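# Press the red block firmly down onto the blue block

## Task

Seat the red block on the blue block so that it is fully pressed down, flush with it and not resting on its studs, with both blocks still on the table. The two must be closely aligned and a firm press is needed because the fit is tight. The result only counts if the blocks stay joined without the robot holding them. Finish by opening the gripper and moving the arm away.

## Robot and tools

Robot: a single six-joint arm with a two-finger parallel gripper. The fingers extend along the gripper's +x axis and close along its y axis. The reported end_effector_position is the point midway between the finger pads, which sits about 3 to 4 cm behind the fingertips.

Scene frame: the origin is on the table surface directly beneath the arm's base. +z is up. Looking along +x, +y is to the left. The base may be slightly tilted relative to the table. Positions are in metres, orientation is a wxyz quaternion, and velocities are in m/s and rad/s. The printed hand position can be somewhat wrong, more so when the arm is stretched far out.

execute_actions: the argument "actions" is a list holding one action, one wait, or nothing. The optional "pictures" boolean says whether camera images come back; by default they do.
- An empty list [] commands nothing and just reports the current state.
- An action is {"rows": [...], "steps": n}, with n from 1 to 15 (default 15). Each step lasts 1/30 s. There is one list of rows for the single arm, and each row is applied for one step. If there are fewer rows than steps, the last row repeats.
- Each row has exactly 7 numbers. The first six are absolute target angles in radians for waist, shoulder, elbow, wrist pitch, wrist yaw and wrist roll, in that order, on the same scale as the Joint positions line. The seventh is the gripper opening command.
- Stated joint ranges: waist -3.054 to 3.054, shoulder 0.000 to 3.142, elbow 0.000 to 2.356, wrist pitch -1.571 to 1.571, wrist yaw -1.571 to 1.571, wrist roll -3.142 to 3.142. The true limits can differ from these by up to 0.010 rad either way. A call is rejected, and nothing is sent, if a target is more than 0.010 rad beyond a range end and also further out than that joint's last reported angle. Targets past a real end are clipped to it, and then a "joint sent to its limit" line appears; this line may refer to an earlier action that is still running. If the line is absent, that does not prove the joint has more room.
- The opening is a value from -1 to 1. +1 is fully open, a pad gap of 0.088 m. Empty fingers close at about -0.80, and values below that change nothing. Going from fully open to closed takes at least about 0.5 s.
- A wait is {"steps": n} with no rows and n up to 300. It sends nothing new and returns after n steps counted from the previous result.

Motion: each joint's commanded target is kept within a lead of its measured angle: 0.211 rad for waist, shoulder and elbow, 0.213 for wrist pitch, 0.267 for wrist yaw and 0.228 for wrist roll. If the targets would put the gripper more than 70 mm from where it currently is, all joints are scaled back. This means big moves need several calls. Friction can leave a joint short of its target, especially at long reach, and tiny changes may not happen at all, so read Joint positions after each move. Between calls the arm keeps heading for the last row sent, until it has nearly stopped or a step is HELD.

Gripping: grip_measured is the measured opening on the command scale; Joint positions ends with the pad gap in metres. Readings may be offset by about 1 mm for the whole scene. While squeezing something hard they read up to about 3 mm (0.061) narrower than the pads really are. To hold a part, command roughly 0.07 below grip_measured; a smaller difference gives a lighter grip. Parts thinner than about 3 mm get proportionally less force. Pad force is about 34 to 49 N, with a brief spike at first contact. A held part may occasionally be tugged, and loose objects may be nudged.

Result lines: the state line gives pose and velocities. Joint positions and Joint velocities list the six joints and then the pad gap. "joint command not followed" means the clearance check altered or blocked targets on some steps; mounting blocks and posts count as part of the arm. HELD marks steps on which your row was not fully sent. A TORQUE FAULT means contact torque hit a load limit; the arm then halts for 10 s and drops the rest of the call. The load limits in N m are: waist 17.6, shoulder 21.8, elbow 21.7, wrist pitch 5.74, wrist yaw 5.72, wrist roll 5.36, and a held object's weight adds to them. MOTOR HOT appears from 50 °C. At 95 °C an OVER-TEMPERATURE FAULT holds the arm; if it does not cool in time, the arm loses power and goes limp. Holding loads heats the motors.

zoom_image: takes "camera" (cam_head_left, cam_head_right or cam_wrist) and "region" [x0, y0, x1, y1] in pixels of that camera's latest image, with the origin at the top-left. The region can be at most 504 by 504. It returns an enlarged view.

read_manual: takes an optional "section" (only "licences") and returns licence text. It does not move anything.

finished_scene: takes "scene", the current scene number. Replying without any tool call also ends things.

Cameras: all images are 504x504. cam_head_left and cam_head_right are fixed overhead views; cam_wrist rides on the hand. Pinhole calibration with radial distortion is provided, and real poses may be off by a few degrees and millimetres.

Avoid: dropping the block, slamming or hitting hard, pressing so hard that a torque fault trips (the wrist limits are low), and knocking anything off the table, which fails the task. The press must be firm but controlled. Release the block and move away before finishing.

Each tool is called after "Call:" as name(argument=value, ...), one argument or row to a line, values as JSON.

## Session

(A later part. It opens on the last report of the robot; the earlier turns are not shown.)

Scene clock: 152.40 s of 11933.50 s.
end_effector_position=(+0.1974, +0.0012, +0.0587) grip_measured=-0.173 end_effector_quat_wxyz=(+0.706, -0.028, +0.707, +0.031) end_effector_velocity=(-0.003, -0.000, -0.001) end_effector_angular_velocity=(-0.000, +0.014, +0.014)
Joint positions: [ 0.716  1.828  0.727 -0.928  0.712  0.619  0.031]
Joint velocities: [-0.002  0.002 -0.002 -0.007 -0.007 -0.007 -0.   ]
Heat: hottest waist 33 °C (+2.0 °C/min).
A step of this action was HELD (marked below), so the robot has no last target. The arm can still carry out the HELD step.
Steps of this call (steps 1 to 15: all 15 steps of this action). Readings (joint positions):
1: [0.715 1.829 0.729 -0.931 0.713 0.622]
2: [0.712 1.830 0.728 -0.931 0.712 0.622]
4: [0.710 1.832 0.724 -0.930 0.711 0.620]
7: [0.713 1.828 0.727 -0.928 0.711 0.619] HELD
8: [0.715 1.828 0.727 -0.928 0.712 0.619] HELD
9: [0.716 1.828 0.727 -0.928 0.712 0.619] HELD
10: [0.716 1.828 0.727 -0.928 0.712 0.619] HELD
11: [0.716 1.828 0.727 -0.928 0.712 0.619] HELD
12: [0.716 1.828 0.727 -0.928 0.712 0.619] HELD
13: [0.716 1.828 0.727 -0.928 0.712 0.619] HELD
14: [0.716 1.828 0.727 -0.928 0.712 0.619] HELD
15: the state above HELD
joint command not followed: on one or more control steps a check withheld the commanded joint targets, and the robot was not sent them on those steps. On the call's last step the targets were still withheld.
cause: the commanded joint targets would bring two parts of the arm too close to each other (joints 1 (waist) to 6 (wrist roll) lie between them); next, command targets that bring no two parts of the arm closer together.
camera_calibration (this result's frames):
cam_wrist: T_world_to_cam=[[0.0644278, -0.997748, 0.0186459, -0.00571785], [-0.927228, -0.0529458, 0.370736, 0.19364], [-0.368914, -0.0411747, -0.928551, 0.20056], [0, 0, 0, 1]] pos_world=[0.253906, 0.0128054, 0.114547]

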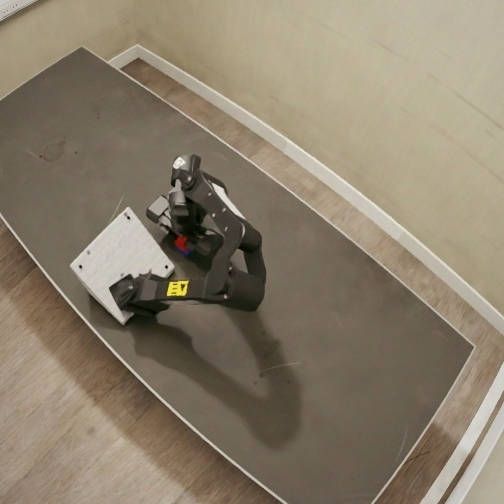

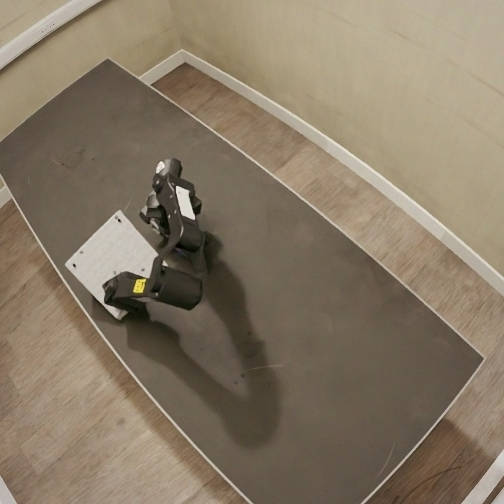

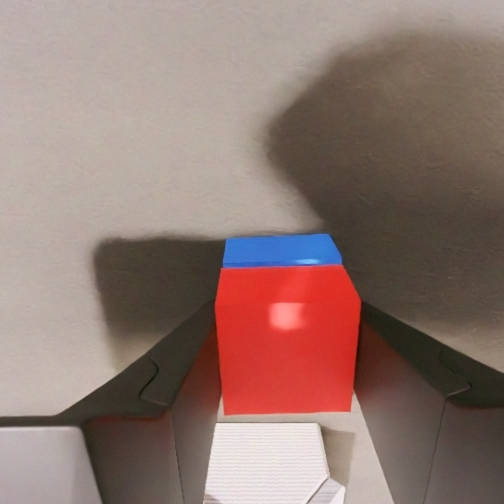

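Call:
execute_actions(
  actions=[
    {"rows":[[0.708,1.83,0.72,-0.925,0.722,0.6,-0.3],[0.708,1.83,0.72,-0.925,0.722,0.6,-0.3],[0.708,1.83,0.72,-0.925,0.722,0.6,-0.3],[0.708,1.83,0.72,-0.925,0.722,0.6,-0.3],[0.68,1.855,0.69,-0.91,0.735,0.6,-0.3],[0.68,1.855,0.69,-0.91,0.735,0.6,-0.3],[0.65,1.88,0.655,-0.88,0.76,0.595,-0.3],[0.65,1.88,0.655,-0.88,0.76,0.595,-0.3],[0.65,1.88,0.655,-0.88,0.76,0.595,-0.3],[0.625,1.9,0.63,-0.85,0.79,0.59,-0.3]]},
  ],
)

Call:
zoom_image(
  camera="cam_wrist",
  region=[200,220,370,310],
)

Scene clock: 157.63 s of 11933.50 s.
end_effector_position=(+0.1994, +0.0016, +0.0537) grip_measured=-0.167 end_effector_quat_wxyz=(+0.716, -0.037, +0.697, +0.029) end_effector_velocity=(+0.003, -0.001, -0.001) end_effector_angular_velocity=(-0.009, -0.022, +0.009)
Joint positions: [ 0.713  1.832  0.704 -0.88   0.744  0.594  0.031]
Joint velocities: [-0.002 -0.002 -0.007  0.022  0.022 -0.022 -0.   ]
Heat: hottest waist 32 °C (+1.0 °C/min).
Steps of this call (steps 1 to 90: nothing new was sent; then 1.73 s passed at rest; steps 91 to 105: all 15 steps of this action). Readings (joint positions):
91: [0.716 1.828 0.727 -0.928 0.712 0.616]
92: [0.716 1.828 0.727 -0.928 0.712 0.612]
94: [0.716 1.828 0.727 -0.928 0.713 0.607]
98: [0.711 1.831 0.715 -0.919 0.713 0.601]
105: the state above
camera_calibration (this result's frames):
cam_wrist: T_world_to_cam=[[0.0720359, -0.996797, 0.0347403, -0.00773749], [-0.937484, -0.0557768, 0.343529, 0.200918], [-0.340491, -0.0573149, -0.938499, 0.191605], [0, 0, 0, 1]] pos_world=[0.254154, 0.0144757, 0.111069]

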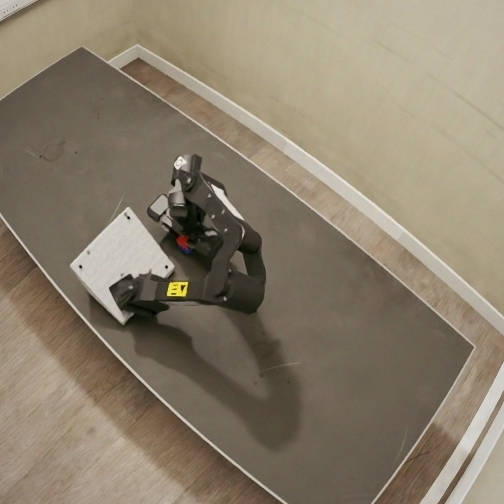

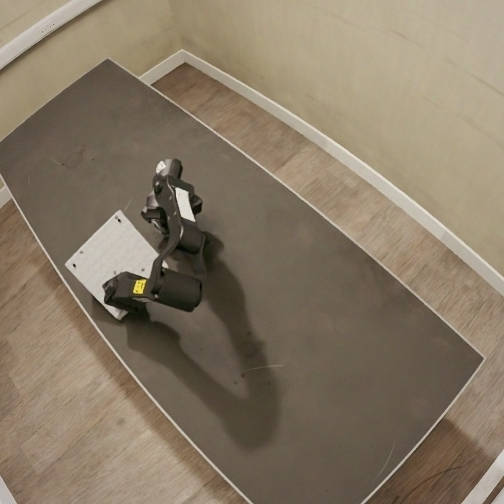

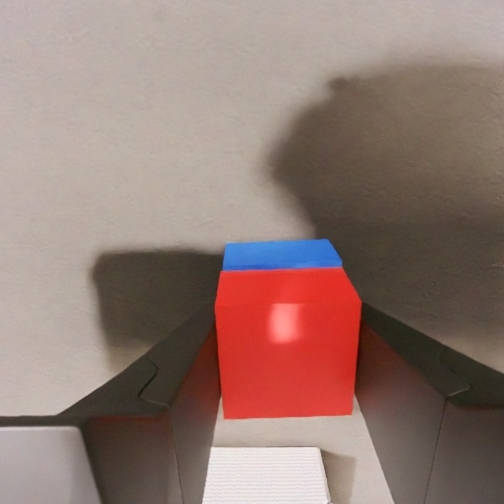

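Region (200, 220, 370, 310) of cam_wrist's 504x504 image, scaled by 2.965, with more detail than that image has; it fills the top 267 rows of this view, and the rest is white.

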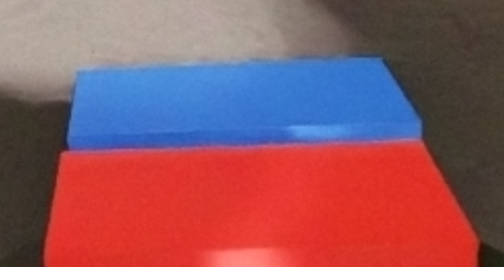

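Call:
execute_actions(
  actions=[
    {"rows":[[0.713,1.832,0.71,-0.88,0.744,0.594,-0.3],[0.713,1.832,0.71,-0.88,0.744,0.594,-0.3],[0.713,1.832,0.71,-0.88,0.744,0.594,-0.3],[0.713,1.832,0.71,-0.88,0.744,0.594,0.25],[0.713,1.832,0.71,-0.88,0.744,0.594,0.25],[0.713,1.832,0.71,-0.88,0.744,0.594,0.25],[0.713,1.832,0.71,-0.88,0.744,0.594,0.25],[0.713,1.832,0.71,-0.88,0.744,0.594,0.25],[0.767,1.833,0.813,-1.04,0.69,0.64,0.25]]},
  ],
  pictures=false,
)

Call:
execute_actions(
  actions=[
    {"rows":[[0.767,1.833,0.813,-1.04,0.69,-0.93,0.25]]},
  ],
  pictures=false,
)

Call:
execute_actions(
  actions=[
    {"steps":20},
  ],
)

Scene clock: 171.40 s of 11933.50 s.
end_effector_position=(+0.2045, +0.0024, +0.0783) grip_measured=+0.242 end_effector_quat_wxyz=(+0.708, -0.041, +0.703, +0.043) end_effector_velocity=(-0.009, -0.006, +0.017) end_effector_angular_velocity=(-0.001, +0.079, +0.028)
Joint positions: [ 0.762  1.831  0.8   -1.025  0.698  0.634  0.051]
Joint velocities: [ 0.027 -0.002  0.071 -0.168 -0.066  0.051  0.003]
Heat: hottest waist 32 °C (-1.0 °C/min).
Steps of this call (steps 1 to 15: the robot went on to your last target; steps 16 to 90: nothing new was sent; then 10.27 s passed at rest; steps 91 to 105: all 15 steps of this action). Readings (joint positions):
91: [0.717 1.826 0.707 -0.873 0.751 0.593]
92: [0.721 1.825 0.709 -0.873 0.756 0.593]
94: [0.721 1.825 0.710 -0.873 0.755 0.593]
98: [0.711 1.829 0.710 -0.877 0.750 0.593]
105: the state above

Scene clock: 171.90 s of 11933.50 s.
end_effector_position=(+0.2030, +0.0017, +0.0785) grip_measured=+0.247 end_effector_quat_wxyz=(+0.698, -0.111, +0.698, +0.111) end_effector_velocity=(-0.007, -0.004, -0.001) end_effector_angular_velocity=(-0.017, +0.030, +0.032)
Joint positions: [ 0.763  1.831  0.801 -1.035  0.695  0.443  0.051]
Joint velocities: [-0.002  0.002 -0.002 -0.037 -0.007 -0.007 -0.   ]
Heat: hottest waist 32 °C (-1.0 °C/min).
A step of this action was HELD (marked below), so the robot has no last target. The arm can still carry out the HELD step.
Steps of this call (steps 1 to 15: all 15 steps of this action). Readings (joint positions):
1: [0.762 1.831 0.801 -1.029 0.698 0.583]
2: [0.763 1.831 0.801 -1.032 0.696 0.513]
4: [0.763 1.831 0.801 -1.035 0.695 0.442] HELD
5: [0.763 1.831 0.801 -1.035 0.695 0.443] HELD
6: [0.763 1.831 0.801 -1.035 0.695 0.443] HELD
7: [0.763 1.831 0.801 -1.035 0.695 0.443] HELD
8: [0.763 1.831 0.801 -1.035 0.695 0.443] HELD
9: [0.763 1.831 0.801 -1.035 0.695 0.443] HELD
10: [0.763 1.831 0.801 -1.035 0.695 0.443] HELD
11: [0.763 1.831 0.801 -1.035 0.695 0.443] HELD
12: [0.763 1.831 0.801 -1.035 0.695 0.443] HELD
13: [0.763 1.831 0.801 -1.035 0.695 0.443] HELD
14: [0.763 1.831 0.801 -1.035 0.695 0.443] HELD
15: the state above HELD
joint command not followed: on one or more control steps a check withheld the commanded joint targets, and the robot was not sent them on those steps. On the call's last step the targets were still withheld.
cause: the commanded joint targets would bring two parts of the arm too close to each other (joints 1 (waist) to 6 (wrist roll) lie between them); next, command targets that bring no two parts of the arm closer together.

Scene clock: 172.57 s of 11933.50 s.
end_effector_position=(+0.2030, +0.0017, +0.0785) grip_measured=+0.247 end_effector_quat_wxyz=(+0.698, -0.111, +0.698, +0.111) end_effector_velocity=(-0.001, -0.002, -0.000) end_effector_angular_velocity=(-0.009, +0.001, +0.010)
Joint positions: [ 0.763  1.831  0.801 -1.035  0.695  0.443  0.051]
Joint velocities: [-0.002 -0.002 -0.002 -0.007  0.007 -0.007 -0.   ]
Heat: hottest waist 32 °C (-1.0 °C/min).
Steps of this call (steps 1 to 20: nothing new was sent). Readings (joint positions):
1: [0.763 1.831 0.801 -1.035 0.695 0.443]
2: [0.763 1.831 0.801 -1.035 0.695 0.443]
4: [0.763 1.831 0.801 -1.035 0.695 0.443]
8: [0.763 1.831 0.801 -1.035 0.695 0.443]
20: the state above
camera_calibration (this result's frames):
cam_wrist: T_world_to_cam=[[0.290819, -0.956528, 0.0218666, -0.0522867], [-0.891586, -0.262641, 0.368909, 0.184787], [-0.347128, -0.126782, -0.929208, 0.216826], [0, 0, 0, 1]] pos_world=[0.255226, 0.0260087, 0.13445]

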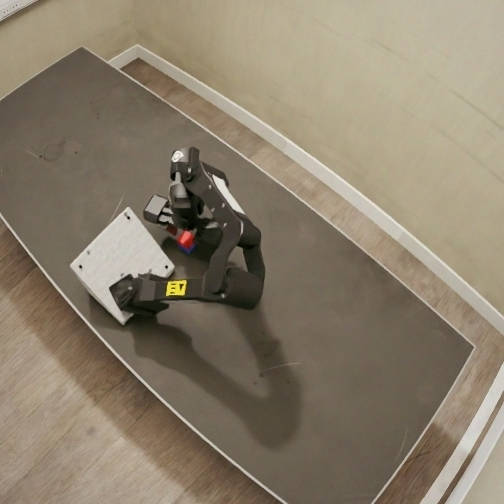

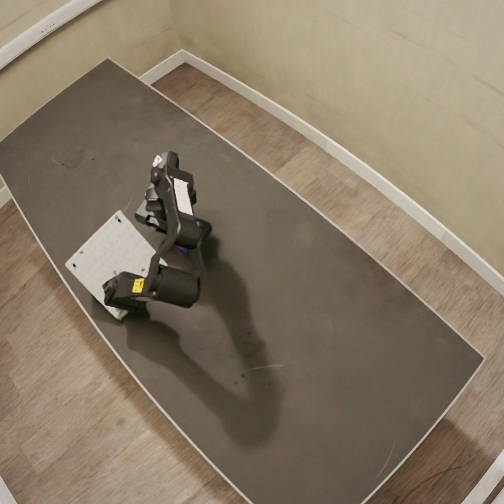

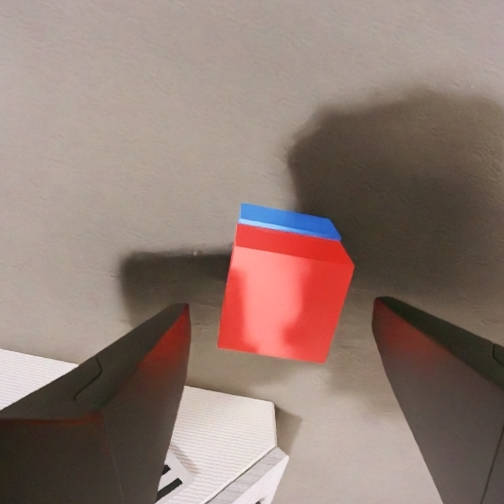

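Call:
execute_actions(
  actions=[
    {"rows":[[0.755,1.85,0.81,-1.035,0.7,0.64,0.25],[0.755,1.85,0.81,-1.035,0.7,0.64,0.25],[0.755,1.85,0.81,-1.035,0.7,0.64,0.25],[0.755,1.85,0.81,-1.035,0.7,0.64,0.25],[0.71,1.86,0.768,-0.955,0.72,0.595,0.25],[0.71,1.86,0.768,-0.955,0.72,0.595,0.25],[0.71,1.86,0.768,-0.955,0.72,0.595,0.25],[0.662,1.868,0.722,-0.868,0.742,0.545,0.25]]},
  ],
  pictures=false,
)

Call:
execute_actions(
  actions=[
    {"rows":[[0.662,1.868,0.722,-0.868,0.742,0.545,0.25],[0.662,1.868,0.722,-0.868,0.742,0.545,0.25],[0.662,1.868,0.722,-0.868,0.742,0.545,0.25],[0.662,1.868,0.722,-0.868,0.742,0.545,-0.3]]},
  ],
)

Call:
execute_actions(
  actions=[
    {"rows":[[0.7,1.84,0.78,-0.95,0.72,0.6,-0.3],[0.7,1.84,0.78,-0.95,0.72,0.6,-0.3],[0.7,1.84,0.78,-0.95,0.72,0.6,-0.3],[0.68,1.78,0.84,-1.04,0.72,0.65,-0.3],[0.68,1.78,0.84,-1.04,0.72,0.65,-0.3],[0.68,1.78,0.84,-1.04,0.72,0.65,-0.3],[0.58,1.7,0.88,-1.07,0.75,0.7,-0.3],[0.58,1.7,0.88,-1.07,0.75,0.7,-0.3],[0.58,1.7,0.88,-1.07,0.75,0.7,-0.3],[0.47,1.62,0.92,-1.08,0.78,0.72,-0.3],[0.47,1.62,0.92,-1.08,0.78,0.72,-0.3],[0.47,1.62,0.92,-1.08,0.78,0.72,-0.3],[0.35,1.54,0.96,-1.08,0.8,0.74,-0.3]]},
  ],
  pictures=false,
)

Call:
execute_actions(
  actions=[
    {"rows":[[0.24,1.46,0.98,-1.07,0.825,0.74,-0.3],[0.24,1.46,0.98,-1.07,0.825,0.74,-0.3],[0.24,1.46,0.98,-1.07,0.825,0.74,-0.3],[0.24,1.46,0.98,-1.07,0.825,0.74,-0.3],[0.24,1.46,0.98,-1.07,0.825,0.74,-0.3],[0.2,1.455,0.93,-1.0,0.827,0.72,-0.3],[0.2,1.455,0.93,-1.0,0.827,0.72,-0.3],[0.2,1.455,0.93,-1.0,0.827,0.72,-0.3],[0.2,1.455,0.93,-1.0,0.827,0.72,-0.3],[0.172,1.454,0.892,-0.937,0.827,0.7,-0.3]]},
  ],
  pictures=false,
)

Call:
execute_actions(
  actions=[
    {"steps":12},
  ],
)

Scene clock: 187.80 s of 11933.50 s.
end_effector_position=(+0.2048, +0.0001, +0.0480) grip_measured=+0.247 end_effector_quat_wxyz=(+0.701, -0.039, +0.711, +0.036) end_effector_velocity=(-0.001, -0.000, -0.021) end_effector_angular_velocity=(-0.004, -0.017, -0.042)
Joint positions: [ 0.666  1.861  0.734 -0.882  0.735  0.55   0.051]
Joint velocities: [-0.056  0.007 -0.071  0.139  0.037 -0.037 -0.   ]
Heat: hottest waist 31 °C (-2.1 °C/min).
Steps of this call (steps 1 to 90: nothing new was sent; then 11.73 s passed at rest; steps 91 to 105: all 15 steps of this action). Readings (joint positions):
91: [0.763 1.831 0.801 -1.035 0.695 0.447]
92: [0.763 1.831 0.801 -1.035 0.695 0.457]
94: [0.762 1.831 0.801 -1.035 0.695 0.488]
98: [0.734 1.841 0.792 -0.985 0.708 0.554]
105: the state above

Scene clock: 188.30 s of 11933.50 s.
end_effector_position=(+0.2061, +0.0004, +0.0472) grip_measured=-0.171 end_effector_quat_wxyz=(+0.704, -0.037, +0.708, +0.034) end_effector_velocity=(-0.004, -0.002, -0.000) end_effector_angular_velocity=(-0.004, +0.019, +0.035)
Joint positions: [ 0.664  1.861  0.732 -0.87   0.74   0.548  0.031]
Joint velocities: [-0.002 -0.002 -0.002 -0.022 -0.007 -0.022 -0.   ]
Heat: hottest waist 31 °C (-2.0 °C/min).
Steps of this call (steps 1 to 15: all 15 steps of this action). Readings (joint positions):
1: [0.665 1.861 0.733 -0.878 0.736 0.549]
2: [0.664 1.861 0.733 -0.875 0.737 0.548]
4: [0.664 1.861 0.733 -0.872 0.738 0.548]
8: [0.664 1.861 0.732 -0.871 0.739 0.548]
15: the state above
camera_calibration (this result's frames):
cam_wrist: T_world_to_cam=[[0.0806684, -0.99636, 0.0275638, -0.0106315], [-0.924816, -0.0645044, 0.374905, 0.205245], [-0.371762, -0.0557345, -0.926653, 0.193591], [0, 0, 0, 1]] pos_world=[0.262641, 0.0134361, 0.102738]

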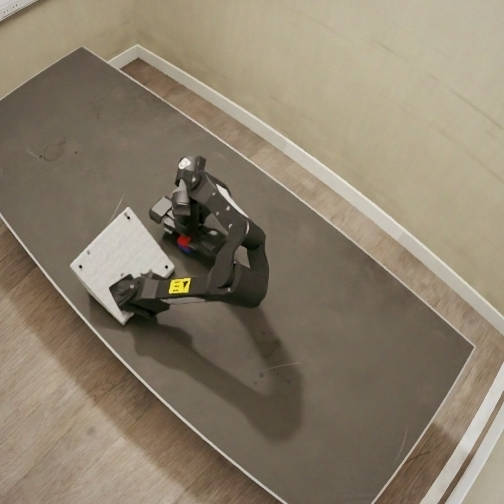

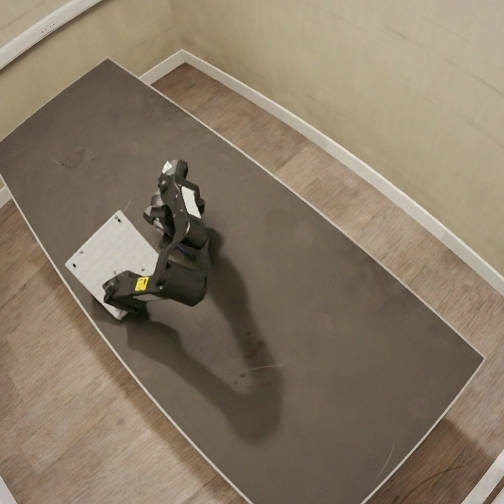

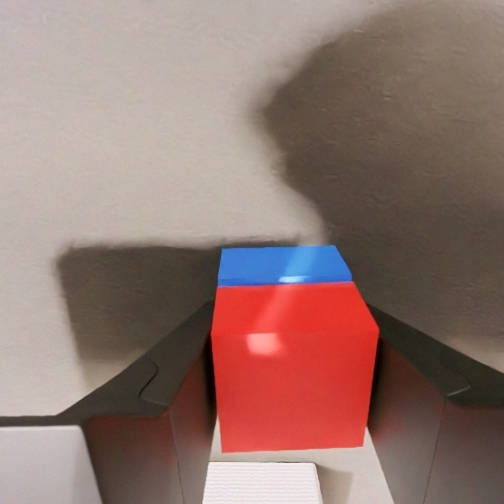

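Scene clock: 188.80 s of 11933.50 s.
end_effector_position=(+0.2481, -0.1023, +0.0750) grip_measured=-0.171 end_effector_quat_wxyz=(+0.687, +0.166, +0.692, -0.147) end_effector_velocity=(+0.056, -0.347, -0.010) end_effector_angular_velocity=(-0.152, -0.038, -1.486)
Joint positions: [ 0.402  1.588  0.932 -1.073  0.79   0.727  0.031]
Joint velocities: [-0.935 -0.691  0.354 -0.066  0.315  0.139 -0.   ]
Heat: hottest waist 31 °C (-2.0 °C/min).
Steps of this call (steps 1 to 15: all 15 steps of this action). Readings (joint positions):
1: [0.667 1.860 0.737 -0.885 0.738 0.558]
2: [0.675 1.860 0.744 -0.908 0.734 0.570]
4: [0.686 1.848 0.764 -0.949 0.723 0.596]
8: [0.646 1.772 0.830 -1.032 0.727 0.661]
15: the state above

Scene clock: 189.30 s of 11933.50 s.
end_effector_position=(+0.2428, -0.1587, +0.0485) grip_measured=-0.171 end_effector_quat_wxyz=(+0.656, +0.256, +0.662, -0.256) end_effector_velocity=(+0.005, +0.002, -0.013) end_effector_angular_velocity=(+0.003, -0.031, -0.051)
Joint positions: [ 0.174  1.461  0.903 -0.949  0.824  0.705  0.031]
Joint velocities: [-0.037 -0.007 -0.046  0.125 -0.007 -0.037 -0.   ]
Heat: hottest waist 31 °C (-2.0 °C/min).
Steps of this call (steps 1 to 15: all 15 steps of this action). Readings (joint positions):
1: [0.366 1.558 0.944 -1.073 0.794 0.729]
2: [0.324 1.532 0.953 -1.072 0.802 0.732]
4: [0.266 1.488 0.967 -1.072 0.821 0.736]
8: [0.219 1.462 0.957 -1.025 0.824 0.729]
15: the state above

Scene clock: 189.70 s of 11933.50 s.
end_effector_position=(+0.2437, -0.1586, +0.0479) grip_measured=-0.171 end_effector_quat_wxyz=(+0.657, +0.258, +0.660, -0.257) end_effector_velocity=(-0.007, +0.001, -0.000) end_effector_angular_velocity=(+0.008, +0.026, +0.033)
Joint positions: [ 0.173  1.461  0.901 -0.94   0.824  0.702  0.031]
Joint velocities: [-0.002 -0.002 -0.002 -0.037 -0.007 -0.007 -0.   ]
Heat: hottest waist 31 °C (-2.0 °C/min).
Steps of this call (steps 1 to 12: the robot went on to your last target). Readings (joint positions):
1: [0.174 1.461 0.902 -0.945 0.824 0.704]
2: [0.173 1.461 0.902 -0.943 0.824 0.704]
4: [0.173 1.461 0.902 -0.941 0.824 0.703]
8: [0.173 1.461 0.901 -0.940 0.824 0.703]
12: the state above
camera_calibration (this result's frames):
cam_wrist: T_world_to_cam=[[-0.692711, -0.720812, 0.0241276, 0.0602047], [-0.66249, 0.649172, 0.373741, 0.278839], [-0.28506, 0.24291, -0.927219, 0.225632], [0, 0, 0, 1]] pos_world=[0.290751, -0.192427, 0.103545]

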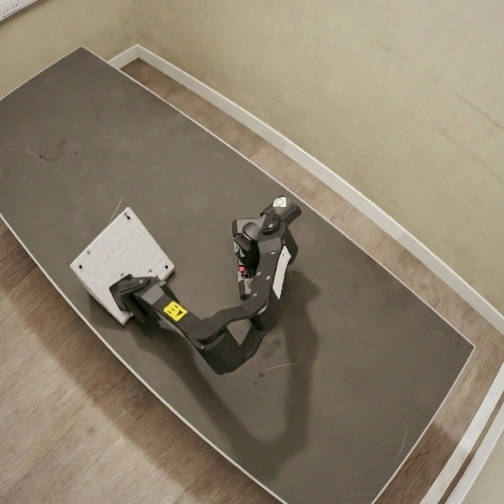

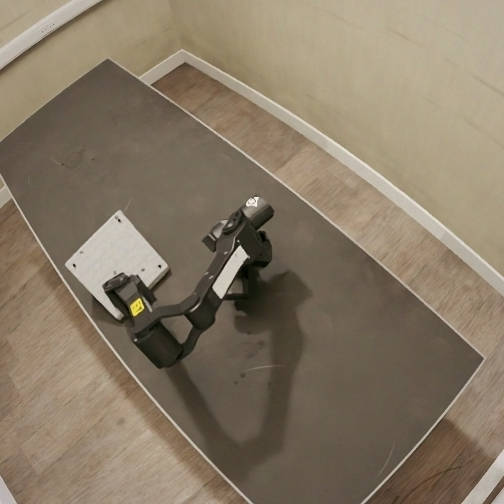

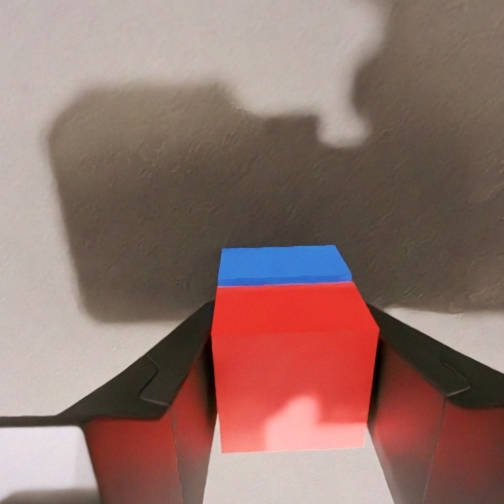

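Open fully and rotate in place.

Call:
execute_actions(
  actions=[
    {"rows":[[0.169,1.46,0.888,-0.931,0.827,0.7,-0.3],[0.169,1.46,0.888,-0.931,0.827,0.7,-0.3],[0.169,1.46,0.888,-0.931,0.827,0.7,-0.3],[0.169,1.46,0.888,-0.931,0.827,0.7,-0.3],[0.169,1.46,0.888,-0.931,0.827,0.7,1]]},
  ],
  pictures=false,
)

Call:
execute_actions(
  actions=[
    {"rows":[[0.169,1.46,0.888,-0.931,0.827,-0.872,1]]},
  ],
  pictures=false,
)

Call:
execute_actions(
  actions=[
    {"steps":22},
  ],
  pictures=false,
)

Call:
execute_actions(
  actions=[
    {"rows":[[0.169,1.46,0.888,-0.931,0.827,-0.872,-0.2]]},
  ],
  pictures=false,
)

Call:
execute_actions(
  actions=[
    {"rows":[[0.169,1.46,0.888,-0.931,0.827,-0.872,-0.2],[0.169,1.46,0.888,-0.931,0.827,-0.872,-0.2],[0.169,1.46,0.888,-0.931,0.827,-0.872,0.2],[0.169,1.46,0.888,-0.931,0.827,-0.872,0.2],[0.169,1.46,0.888,-0.931,0.827,-0.872,0.2],[0.169,1.46,0.888,-0.931,0.827,-0.872,0.2],[0.169,1.46,0.888,-0.931,0.827,-0.872,0.2],[0.22,1.465,0.95,-1.02,0.82,-0.81,0.2],[0.22,1.465,0.95,-1.02,0.82,-0.81,0.2],[0.22,1.465,0.95,-1.02,0.82,-0.81,0.2],[0.268,1.472,0.995,-1.108,0.82,-0.74,0.2]]},
  ],
  pictures=false,
)

Call:
execute_actions(
  actions=[
    {"rows":[[0.268,1.472,0.995,-1.108,0.82,-0.74,0.2],[0.268,1.472,0.995,-1.108,0.82,-0.74,0.2],[0.268,1.472,0.995,-1.108,0.82,-0.74,0.2],[0.268,1.472,0.995,-1.108,0.82,-0.74,0.2],[0.268,1.472,0.995,-1.108,0.82,-0.74,-0.55]]},
  ],
)

Scene clock: 201.23 s of 11933.50 s.
end_effector_position=(+0.2434, -0.1585, +0.0469) grip_measured=+0.962 end_effector_quat_wxyz=(+0.656, +0.259, +0.660, -0.259) end_effector_velocity=(-0.001, -0.000, +0.000) end_effector_angular_velocity=(+0.007, +0.003, +0.007)
Joint positions: [ 0.17   1.461  0.897 -0.933  0.824  0.702  0.086]
Joint velocities: [-0.002 -0.002  0.002 -0.007 -0.007 -0.007  0.043]
Heat: hottest waist 31 °C (-3.0 °C/min).
Steps of this call (steps 1 to 15: the robot went on to your last target; steps 16 to 90: nothing new was sent; then 8.03 s passed at rest; steps 91 to 105: all 15 steps of this action). Readings (joint positions):
91: [0.172 1.461 0.900 -0.938 0.824 0.702]
92: [0.172 1.461 0.900 -0.936 0.824 0.702]
94: [0.172 1.461 0.899 -0.936 0.824 0.702]
98: [0.171 1.461 0.897 -0.933 0.824 0.702]
105: the state above

Scene clock: 201.73 s of 11933.50 s.
end_effector_position=(+0.2435, -0.1585, +0.0467) grip_measured=+1.000 end_effector_quat_wxyz=(+0.700, -0.088, +0.703, +0.090) end_effector_velocity=(+0.001, -0.002, +0.001) end_effector_angular_velocity=(+0.002, -0.014, +1.993)
Joint positions: [ 0.17   1.461  0.897 -0.932  0.824 -0.301  0.088]
Joint velocities: [ 0.002 -0.007 -0.002  0.007  0.007 -2.     0.   ]
Heat: hottest waist 31 °C (-2.0 °C/min).
Steps of this call (steps 1 to 15: all 15 steps of this action). Readings (joint positions):
1: [0.170 1.461 0.897 -0.932 0.824 0.650]
2: [0.170 1.461 0.897 -0.932 0.824 0.579]
4: [0.170 1.461 0.897 -0.932 0.824 0.443]
8: [0.170 1.461 0.897 -0.932 0.824 0.172]
15: the state above

Scene clock: 202.47 s of 11933.50 s.
end_effector_position=(+0.2435, -0.1585, +0.0467) grip_measured=+1.000 end_effector_quat_wxyz=(+0.647, -0.281, +0.650, +0.284) end_effector_velocity=(-0.005, +0.003, -0.000) end_effector_angular_velocity=(+0.023, +0.016, +0.022)
Joint positions: [ 0.17   1.461  0.897 -0.932  0.824 -0.869  0.088]
Joint velocities: [-0.002 -0.002 -0.002 -0.022 -0.022 -0.007  0.   ]
Heat: hottest waist 31 °C (-2.0 °C/min).
Steps of this call (steps 1 to 22: the robot went on to your last target). Readings (joint positions):
1: [0.170 1.461 0.897 -0.932 0.824 -0.369]
2: [0.170 1.461 0.897 -0.932 0.824 -0.436]
4: [0.170 1.461 0.897 -0.932 0.824 -0.572]
8: [0.170 1.461 0.897 -0.932 0.824 -0.795]
22: the state above

Scene clock: 202.97 s of 11933.50 s.
end_effector_position=(+0.2435, -0.1585, +0.0467) grip_measured=-0.167 end_effector_quat_wxyz=(+0.647, -0.281, +0.649, +0.284) end_effector_velocity=(+0.000, +0.001, -0.000) end_effector_angular_velocity=(+0.007, -0.003, -0.014)
Joint positions: [ 0.17   1.461  0.897 -0.932  0.824 -0.87   0.031]
Joint velocities: [-0.002 -0.002 -0.002  0.007 -0.007  0.007 -0.   ]
Heat: hottest waist 31 °C (-2.0 °C/min).
Steps of this call (steps 1 to 15: all 15 steps of this action). Readings (joint positions):
1: [0.170 1.461 0.897 -0.932 0.824 -0.869]
2: [0.170 1.461 0.897 -0.932 0.824 -0.869]
4: [0.170 1.461 0.897 -0.932 0.824 -0.869]
8: [0.170 1.461 0.897 -0.932 0.824 -0.869]
15: the state above

Scene clock: 203.47 s of 11933.50 s.
end_effector_position=(+0.2475, -0.1574, +0.0750) grip_measured=+0.195 end_effector_quat_wxyz=(+0.652, -0.283, +0.644, +0.284) end_effector_velocity=(+0.016, -0.013, +0.048) end_effector_angular_velocity=(-0.003, -0.056, -0.060)
Joint positions: [ 0.259  1.464  0.978 -1.086  0.823 -0.757  0.049]
Joint velocities: [ 0.115 -0.002  0.168 -0.212  0.007  0.168  0.002]
Heat: hottest waist 31 °C (-2.0 °C/min).
Steps of this call (steps 1 to 15: all 15 steps of this action). Readings (joint positions):
1: [0.170 1.461 0.897 -0.932 0.824 -0.870]
2: [0.170 1.461 0.897 -0.932 0.824 -0.870]
4: [0.170 1.461 0.897 -0.932 0.824 -0.870]
8: [0.174 1.461 0.902 -0.949 0.825 -0.857]
15: the state above

Scene clock: 203.97 s of 11933.50 s.
end_effector_position=(+0.2467, -0.1570, +0.0781) grip_measured=-0.533 end_effector_quat_wxyz=(+0.651, -0.282, +0.644, +0.286) end_effector_velocity=(+0.001, +0.000, +0.000) end_effector_angular_velocity=(+0.008, -0.006, +0.011)
Joint positions: [ 0.269  1.464  0.987 -1.108  0.82  -0.743  0.013]
Joint velocities: [-0.002 -0.002  0.002  0.007 -0.007 -0.022 -0.009]
Heat: hottest waist 31 °C (-2.0 °C/min).
Steps of this call (steps 1 to 15: all 15 steps of this action). Readings (joint positions):
1: [0.262 1.464 0.982 -1.092 0.823 -0.752]
2: [0.263 1.464 0.983 -1.097 0.823 -0.749]
4: [0.264 1.464 0.983 -1.102 0.823 -0.746]
8: [0.264 1.464 0.983 -1.105 0.823 -0.743]
15: the state above
camera_calibration (this result's frames):
cam_wrist: T_world_to_cam=[[0.722489, -0.691041, 0.021697, -0.281572], [-0.65091, -0.669282, 0.358299, 0.0598635], [-0.233078, -0.27299, -0.933355, 0.160703], [0, 0, 0, 1]] pos_world=[0.279855, -0.110642, 0.134653]

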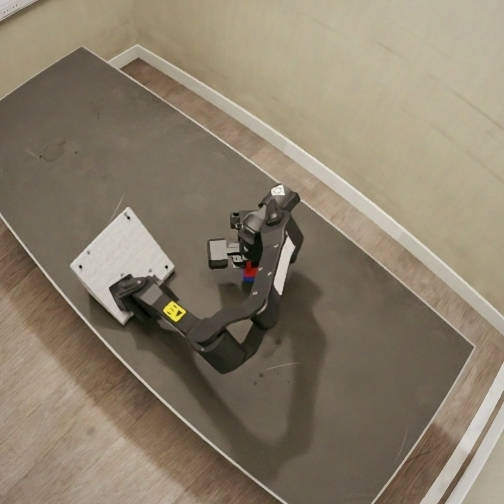

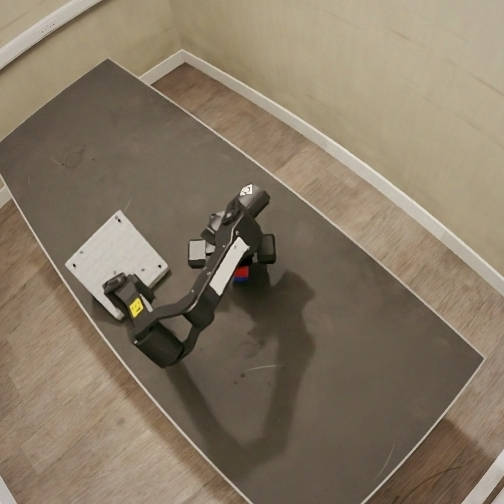

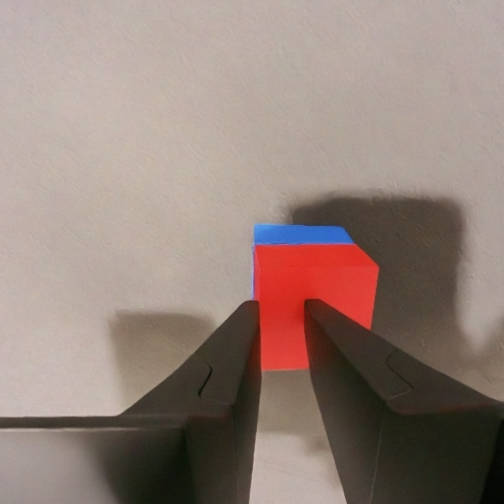

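Call:
execute_actions(
  actions=[
    {"rows":[[0.268,1.472,0.995,-1.108,0.82,-0.74,0.8],[0.268,1.472,0.995,-1.108,0.82,-0.74,0.8],[0.268,1.472,0.995,-1.108,0.82,-0.74,0.8],[0.268,1.472,0.995,-1.108,0.82,-0.74,0.8],[0.268,1.472,0.995,-1.108,0.82,-0.74,0.8],[0.268,1.472,0.995,-1.108,0.82,-0.74,0.8],[0.268,1.472,0.995,-1.108,0.82,-0.74,0.8],[0.268,1.472,0.995,-1.108,0.82,-0.74,0.8],[0.268,1.472,0.995,-1.108,0.82,-0.74,0.8],[0.22,1.46,0.935,-1.02,0.825,-0.81,0.8],[0.22,1.46,0.935,-1.02,0.825,-0.81,0.8],[0.22,1.46,0.935,-1.02,0.825,-0.81,0.8],[0.169,1.455,0.888,-0.931,0.827,-0.872,0.8]]},
  ],
  pictures=false,
)

Call:
execute_actions(
  actions=[
    {"steps":10},
  ],
  pictures=false,
)

Call:
execute_actions(
  actions=[
    {"rows":[[0.169,1.455,0.888,-0.931,0.827,-0.872,-0.2]]},
  ],
  pictures=false,
)

Call:
execute_actions(
  actions=[
    {"rows":[[0.169,1.46,0.888,-0.931,0.827,-0.872,0.1],[0.169,1.46,0.888,-0.931,0.827,-0.872,0.1],[0.169,1.46,0.888,-0.931,0.827,-0.872,0.1],[0.169,1.46,0.888,-0.931,0.827,-0.872,0.1],[0.169,1.46,0.888,-0.931,0.827,-0.872,0.1],[0.22,1.465,0.95,-1.02,0.82,-0.81,0.1],[0.22,1.465,0.95,-1.02,0.82,-0.81,0.1],[0.22,1.465,0.95,-1.02,0.82,-0.81,0.1],[0.262,1.472,0.992,-1.115,0.823,-0.74,0.1]]},
  ],
  pictures=false,
)

Call:
execute_actions(
  actions=[
    {"rows":[[0.262,1.472,0.992,-1.115,0.823,-0.74,0.1],[0.262,1.472,0.992,-1.115,0.823,-0.74,0.1],[0.262,1.472,0.992,-1.115,0.823,-0.74,-0.6]]},
  ],
)

Call:
zoom_image(
  camera="cam_wrist",
  region=[200,200,370,310],
)

Scene clock: 220.30 s of 11933.50 s.
end_effector_position=(+0.2557, -0.1599, +0.0711) grip_measured=+0.786 end_effector_quat_wxyz=(+0.672, -0.289, +0.625, +0.272) end_effector_velocity=(+0.035, -0.026, -0.007) end_effector_angular_velocity=(-0.003, -0.298, -0.114)
Joint positions: [ 0.24   1.432  0.944 -0.973  0.827 -0.842  0.078]
Joint velocities: [-0.1   -0.198 -0.139  0.491 -0.007 -0.359  0.009]
Heat: hottest waist 30 °C (-2.0 °C/min).
Steps of this call (steps 1 to 15: the robot went on to your last target; steps 16 to 90: nothing new was sent; then 12.83 s passed at rest; steps 91 to 105: all 15 steps of this action). Readings (joint positions):
91: [0.269 1.464 0.987 -1.108 0.820 -0.743]
92: [0.269 1.464 0.987 -1.108 0.820 -0.743]
94: [0.269 1.464 0.987 -1.108 0.820 -0.743]
98: [0.270 1.464 0.987 -1.108 0.820 -0.743]
105: the state above

Scene clock: 220.63 s of 11933.50 s.
end_effector_position=(+0.2584, -0.1619, +0.0701) grip_measured=+0.797 end_effector_quat_wxyz=(+0.679, -0.291, +0.620, +0.265) end_effector_velocity=(-0.002, -0.001, -0.001) end_effector_angular_velocity=(-0.009, +0.001, +0.018)
Joint positions: [ 0.233  1.419  0.931 -0.933  0.829 -0.87   0.078]
Joint velocities: [-0.002 -0.007 -0.012  0.007  0.007 -0.022 -0.   ]
Heat: hottest waist 30 °C (-2.0 °C/min).
Steps of this call (steps 1 to 10: the robot went on to your last target). Readings (joint positions):
1: [0.237 1.427 0.940 -0.960 0.827 -0.851]
2: [0.235 1.424 0.937 -0.951 0.827 -0.857]
4: [0.234 1.421 0.934 -0.941 0.828 -0.864]
8: [0.233 1.420 0.932 -0.934 0.829 -0.869]
10: the state above

Scene clock: 221.13 s of 11933.50 s.
end_effector_position=(+0.2629, -0.1695, +0.0705) grip_measured=-0.192 end_effector_quat_wxyz=(+0.684, -0.290, +0.622, +0.246) end_effector_velocity=(-0.004, +0.001, -0.001) end_effector_angular_velocity=(+0.006, +0.016, +0.023)
Joint positions: [ 0.221  1.418  0.941 -0.911  0.85  -0.873  0.03 ]
Joint velocities: [-0.002 -0.002 -0.002 -0.022 -0.007 -0.007 -0.003]
Heat: hottest waist 30 °C (-2.0 °C/min).
Steps of this call (steps 1 to 15: all 15 steps of this action). Readings (joint positions):
1: [0.232 1.419 0.931 -0.930 0.832 -0.871]
2: [0.230 1.419 0.931 -0.920 0.838 -0.871]
4: [0.225 1.419 0.935 -0.911 0.843 -0.873]
8: [0.222 1.419 0.940 -0.911 0.850 -0.873]
15: the state above

Scene clock: 221.63 s of 11933.50 s.
end_effector_position=(+0.2457, -0.1590, +0.0764) grip_measured=+0.096 end_effector_quat_wxyz=(+0.649, -0.284, +0.646, +0.284) end_effector_velocity=(-0.015, -0.001, +0.002) end_effector_angular_velocity=(+0.001, +0.079, +0.009)
Joint positions: [ 0.261  1.461  0.982 -1.103  0.828 -0.749  0.044]
Joint velocities: [ 0.002  0.017  0.022 -0.125 -0.007  0.081  0.001]
Heat: hottest waist 30 °C (-2.0 °C/min).
Steps of this call (steps 1 to 15: all 15 steps of this action). Readings (joint positions):
1: [0.221 1.418 0.941 -0.913 0.848 -0.873]
2: [0.223 1.418 0.941 -0.920 0.844 -0.873]
4: [0.224 1.418 0.941 -0.926 0.840 -0.873]
8: [0.234 1.432 0.961 -0.977 0.838 -0.834]
15: the state above

Scene clock: 222.13 s of 11933.50 s.
end_effector_position=(+0.2444, -0.1590, +0.0763) grip_measured=-0.592 end_effector_quat_wxyz=(+0.647, -0.283, +0.648, +0.285) end_effector_velocity=(+0.000, -0.001, -0.000) end_effector_angular_velocity=(-0.007, -0.004, +0.000)
Joint positions: [ 0.261  1.463  0.983 -1.112  0.827 -0.743  0.01 ]
Joint velocities: [-0.002 -0.002 -0.002  0.007  0.007 -0.007 -0.004]
Heat: hottest waist 30 °C (-2.0 °C/min).
Steps of this call (steps 1 to 15: all 15 steps of this action). Readings (joint positions):
1: [0.261 1.461 0.982 -1.105 0.827 -0.747]
2: [0.261 1.462 0.983 -1.107 0.827 -0.746]
4: [0.261 1.462 0.983 -1.110 0.827 -0.744]
8: [0.261 1.463 0.983 -1.112 0.827 -0.743]
15: the state above
camera_calibration (this result's frames):
cam_wrist: T_world_to_cam=[[0.722415, -0.691167, 0.0201285, -0.281117], [-0.647752, -0.666279, 0.369445, 0.0565216], [-0.241937, -0.279931, -0.929034, 0.158723], [0, 0, 0, 1]] pos_world=[0.278096, -0.112208, 0.132236]

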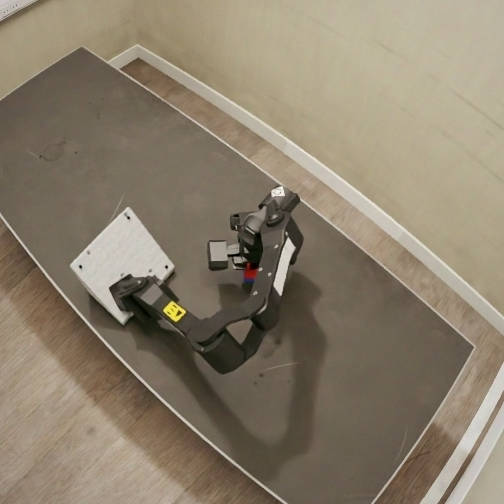

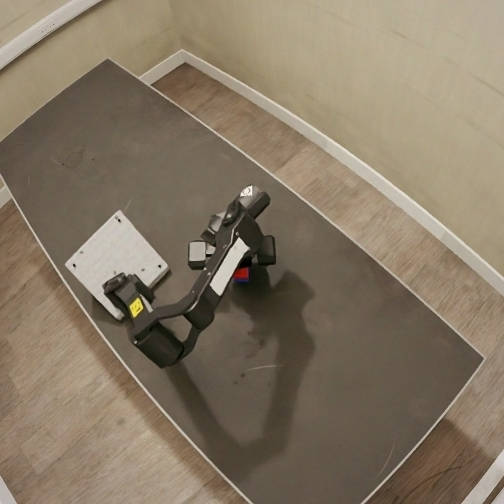

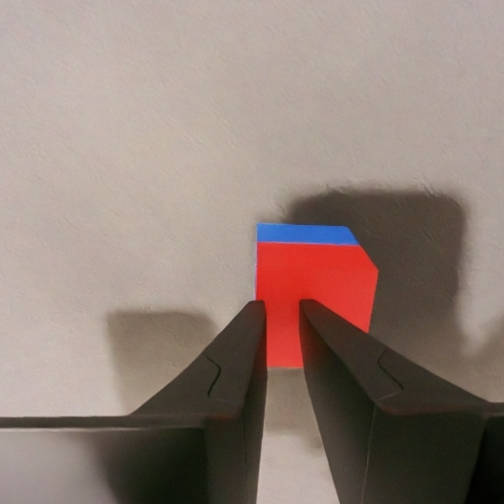

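Region (200, 200, 370, 310) of cam_wrist's 504x504 image, scaled by 2.965, with more detail than that image has; it fills the top 326 rows of this view, and the rest is white.

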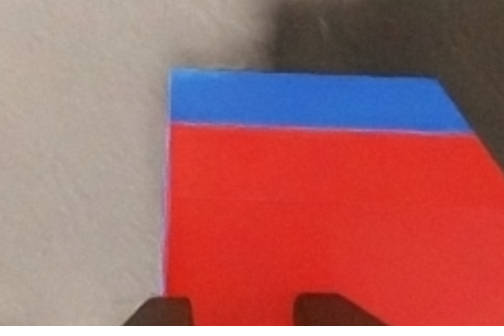

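Call:
execute_actions(
  actions=[
    {"rows":[[0.24,1.47,0.96,-1.075,0.83,-0.77,-0.6],[0.24,1.47,0.96,-1.075,0.83,-0.77,-0.6],[0.24,1.47,0.96,-1.075,0.83,-0.77,-0.6],[0.24,1.47,0.96,-1.075,0.83,-0.77,-0.6],[0.24,1.47,0.96,-1.075,0.83,-0.77,-0.6],[0.21,1.49,0.93,-1.065,0.83,-0.78,-0.6],[0.21,1.49,0.93,-1.065,0.83,-0.78,-0.6],[0.21,1.49,0.93,-1.065,0.83,-0.78,-0.6],[0.17,1.52,0.895,-1.06,0.83,-0.78,-0.6]]},
  ],
  pictures=false,
)

Call:
execute_actions(
  actions=[
    {"rows":[[0.25,1.46,0.98,-1.08,0.83,-0.77,-0.6],[0.25,1.46,0.98,-1.08,0.83,-0.77,-0.6],[0.25,1.46,0.98,-1.08,0.83,-0.77,-0.6],[0.3,1.47,1.07,-1.22,0.82,-0.5,-0.6],[0.3,1.47,1.07,-1.22,0.82,-0.5,-0.6],[0.3,1.47,1.07,-1.22,0.82,-0.5,-0.6],[0.363,1.496,1.159,-1.366,0.821,0.1,1]]},
  ],
  pictures=false,
)

Call:
execute_actions(
  actions=[
    {"steps":10},
  ],
)

Call:
zoom_image(
  camera="cam_wrist",
  region=[180,130,380,330],
)

Scene clock: 229.93 s of 11933.50 s.
end_effector_position=(+0.2464, -0.1562, +0.0715) grip_measured=-0.598 end_effector_quat_wxyz=(+0.650, -0.285, +0.643, +0.289) end_effector_velocity=(+0.004, +0.002, -0.001) end_effector_angular_velocity=(+0.008, -0.020, +0.012)
Joint positions: [ 0.251  1.463  0.965 -1.068  0.82  -0.777  0.01 ]
Joint velocities: [-0.002 -0.002 -0.007  0.037 -0.007 -0.037  0.   ]
Heat: hottest waist 30 °C (-2.0 °C/min).
Steps of this call (steps 1 to 15: the robot went on to your last target; steps 16 to 90: nothing new was sent; then 4.30 s passed at rest; steps 91 to 105: all 15 steps of this action). Readings (joint positions):
91: [0.260 1.463 0.982 -1.109 0.827 -0.747]
92: [0.259 1.463 0.981 -1.102 0.827 -0.753]
94: [0.258 1.463 0.981 -1.090 0.827 -0.760]
98: [0.255 1.462 0.972 -1.078 0.825 -0.772]
105: the state above

Scene clock: 230.43 s of 11933.50 s.
end_effector_position=(+0.2486, -0.1702, +0.1178) grip_measured=+0.403 end_effector_quat_wxyz=(+0.701, -0.086, +0.703, +0.084) end_effector_velocity=(-0.009, +0.006, -0.006) end_effector_angular_velocity=(-0.011, +0.069, -1.288)
Joint positions: [ 0.358  1.486  1.146 -1.357  0.825 -0.014  0.059]
Joint velocities: [ 0.002  0.042 -0.002 -0.066 -0.007  1.37   0.175]
Heat: hottest waist 30 °C (-2.0 °C/min).
Steps of this call (steps 1 to 15: all 15 steps of this action). Readings (joint positions):
1: [0.255 1.457 0.972 -1.069 0.823 -0.777]
2: [0.257 1.456 0.974 -1.072 0.827 -0.776]
4: [0.261 1.458 0.989 -1.106 0.827 -0.720]
8: [0.312 1.478 1.079 -1.271 0.825 -0.473]
15: the state above

Scene clock: 230.77 s of 11933.50 s.
end_effector_position=(+0.2479, -0.1700, +0.1178) grip_measured=+1.000 end_effector_quat_wxyz=(+0.703, -0.050, +0.708, +0.048) end_effector_velocity=(-0.008, +0.001, -0.000) end_effector_angular_velocity=(+0.016, +0.031, +0.003)
Joint positions: [ 0.359  1.489  1.147 -1.364  0.825  0.095  0.088]
Joint velocities: [-0.002 -0.002 -0.002 -0.037 -0.022  0.022  0.   ]
Heat: hottest waist 30 °C (-2.0 °C/min).
Steps of this call (steps 1 to 10: the robot went on to your last target). Readings (joint positions):
1: [0.358 1.487 1.146 -1.360 0.825 0.022]
2: [0.358 1.488 1.146 -1.361 0.825 0.046]
4: [0.359 1.489 1.146 -1.363 0.825 0.074]
8: [0.359 1.489 1.147 -1.363 0.825 0.093]
10: the state above
camera_calibration (this result's frames):
cam_wrist: T_world_to_cam=[[0.118856, -0.992565, 0.0262145, -0.194361], [-0.92158, -0.100453, 0.374966, 0.199572], [-0.369545, -0.0687258, -0.926668, 0.262264], [0, 0, 0, 1]] pos_world=[0.303941, -0.154844, 0.173294]

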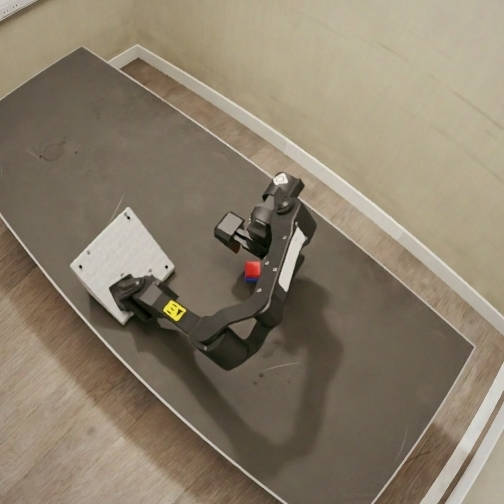

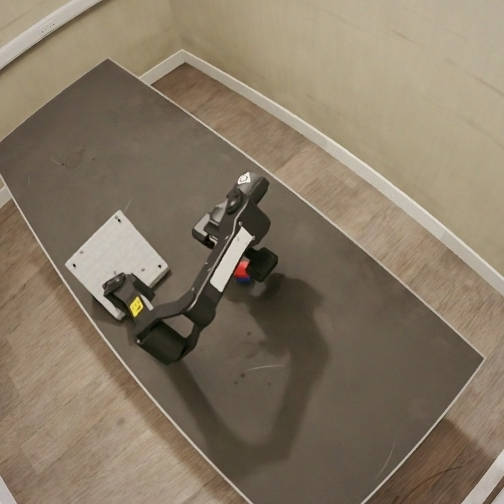

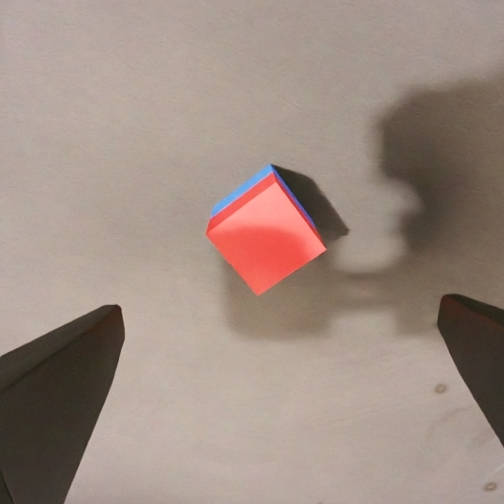

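Region (180, 130, 380, 330) of cam_wrist's 504x504 image, scaled by 2.520, with more detail than that image has.

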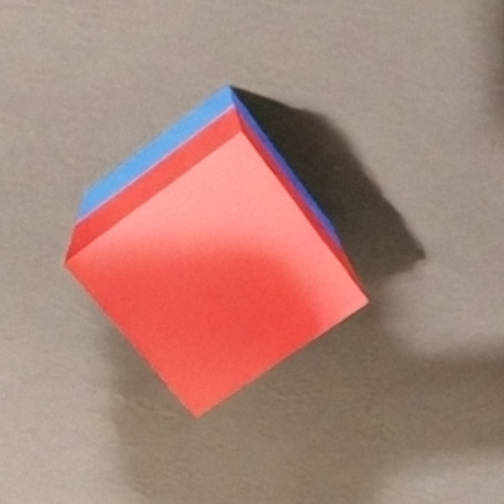

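Call:
finished_scene(
  scene=2,
)

The scene is finished: the task was done.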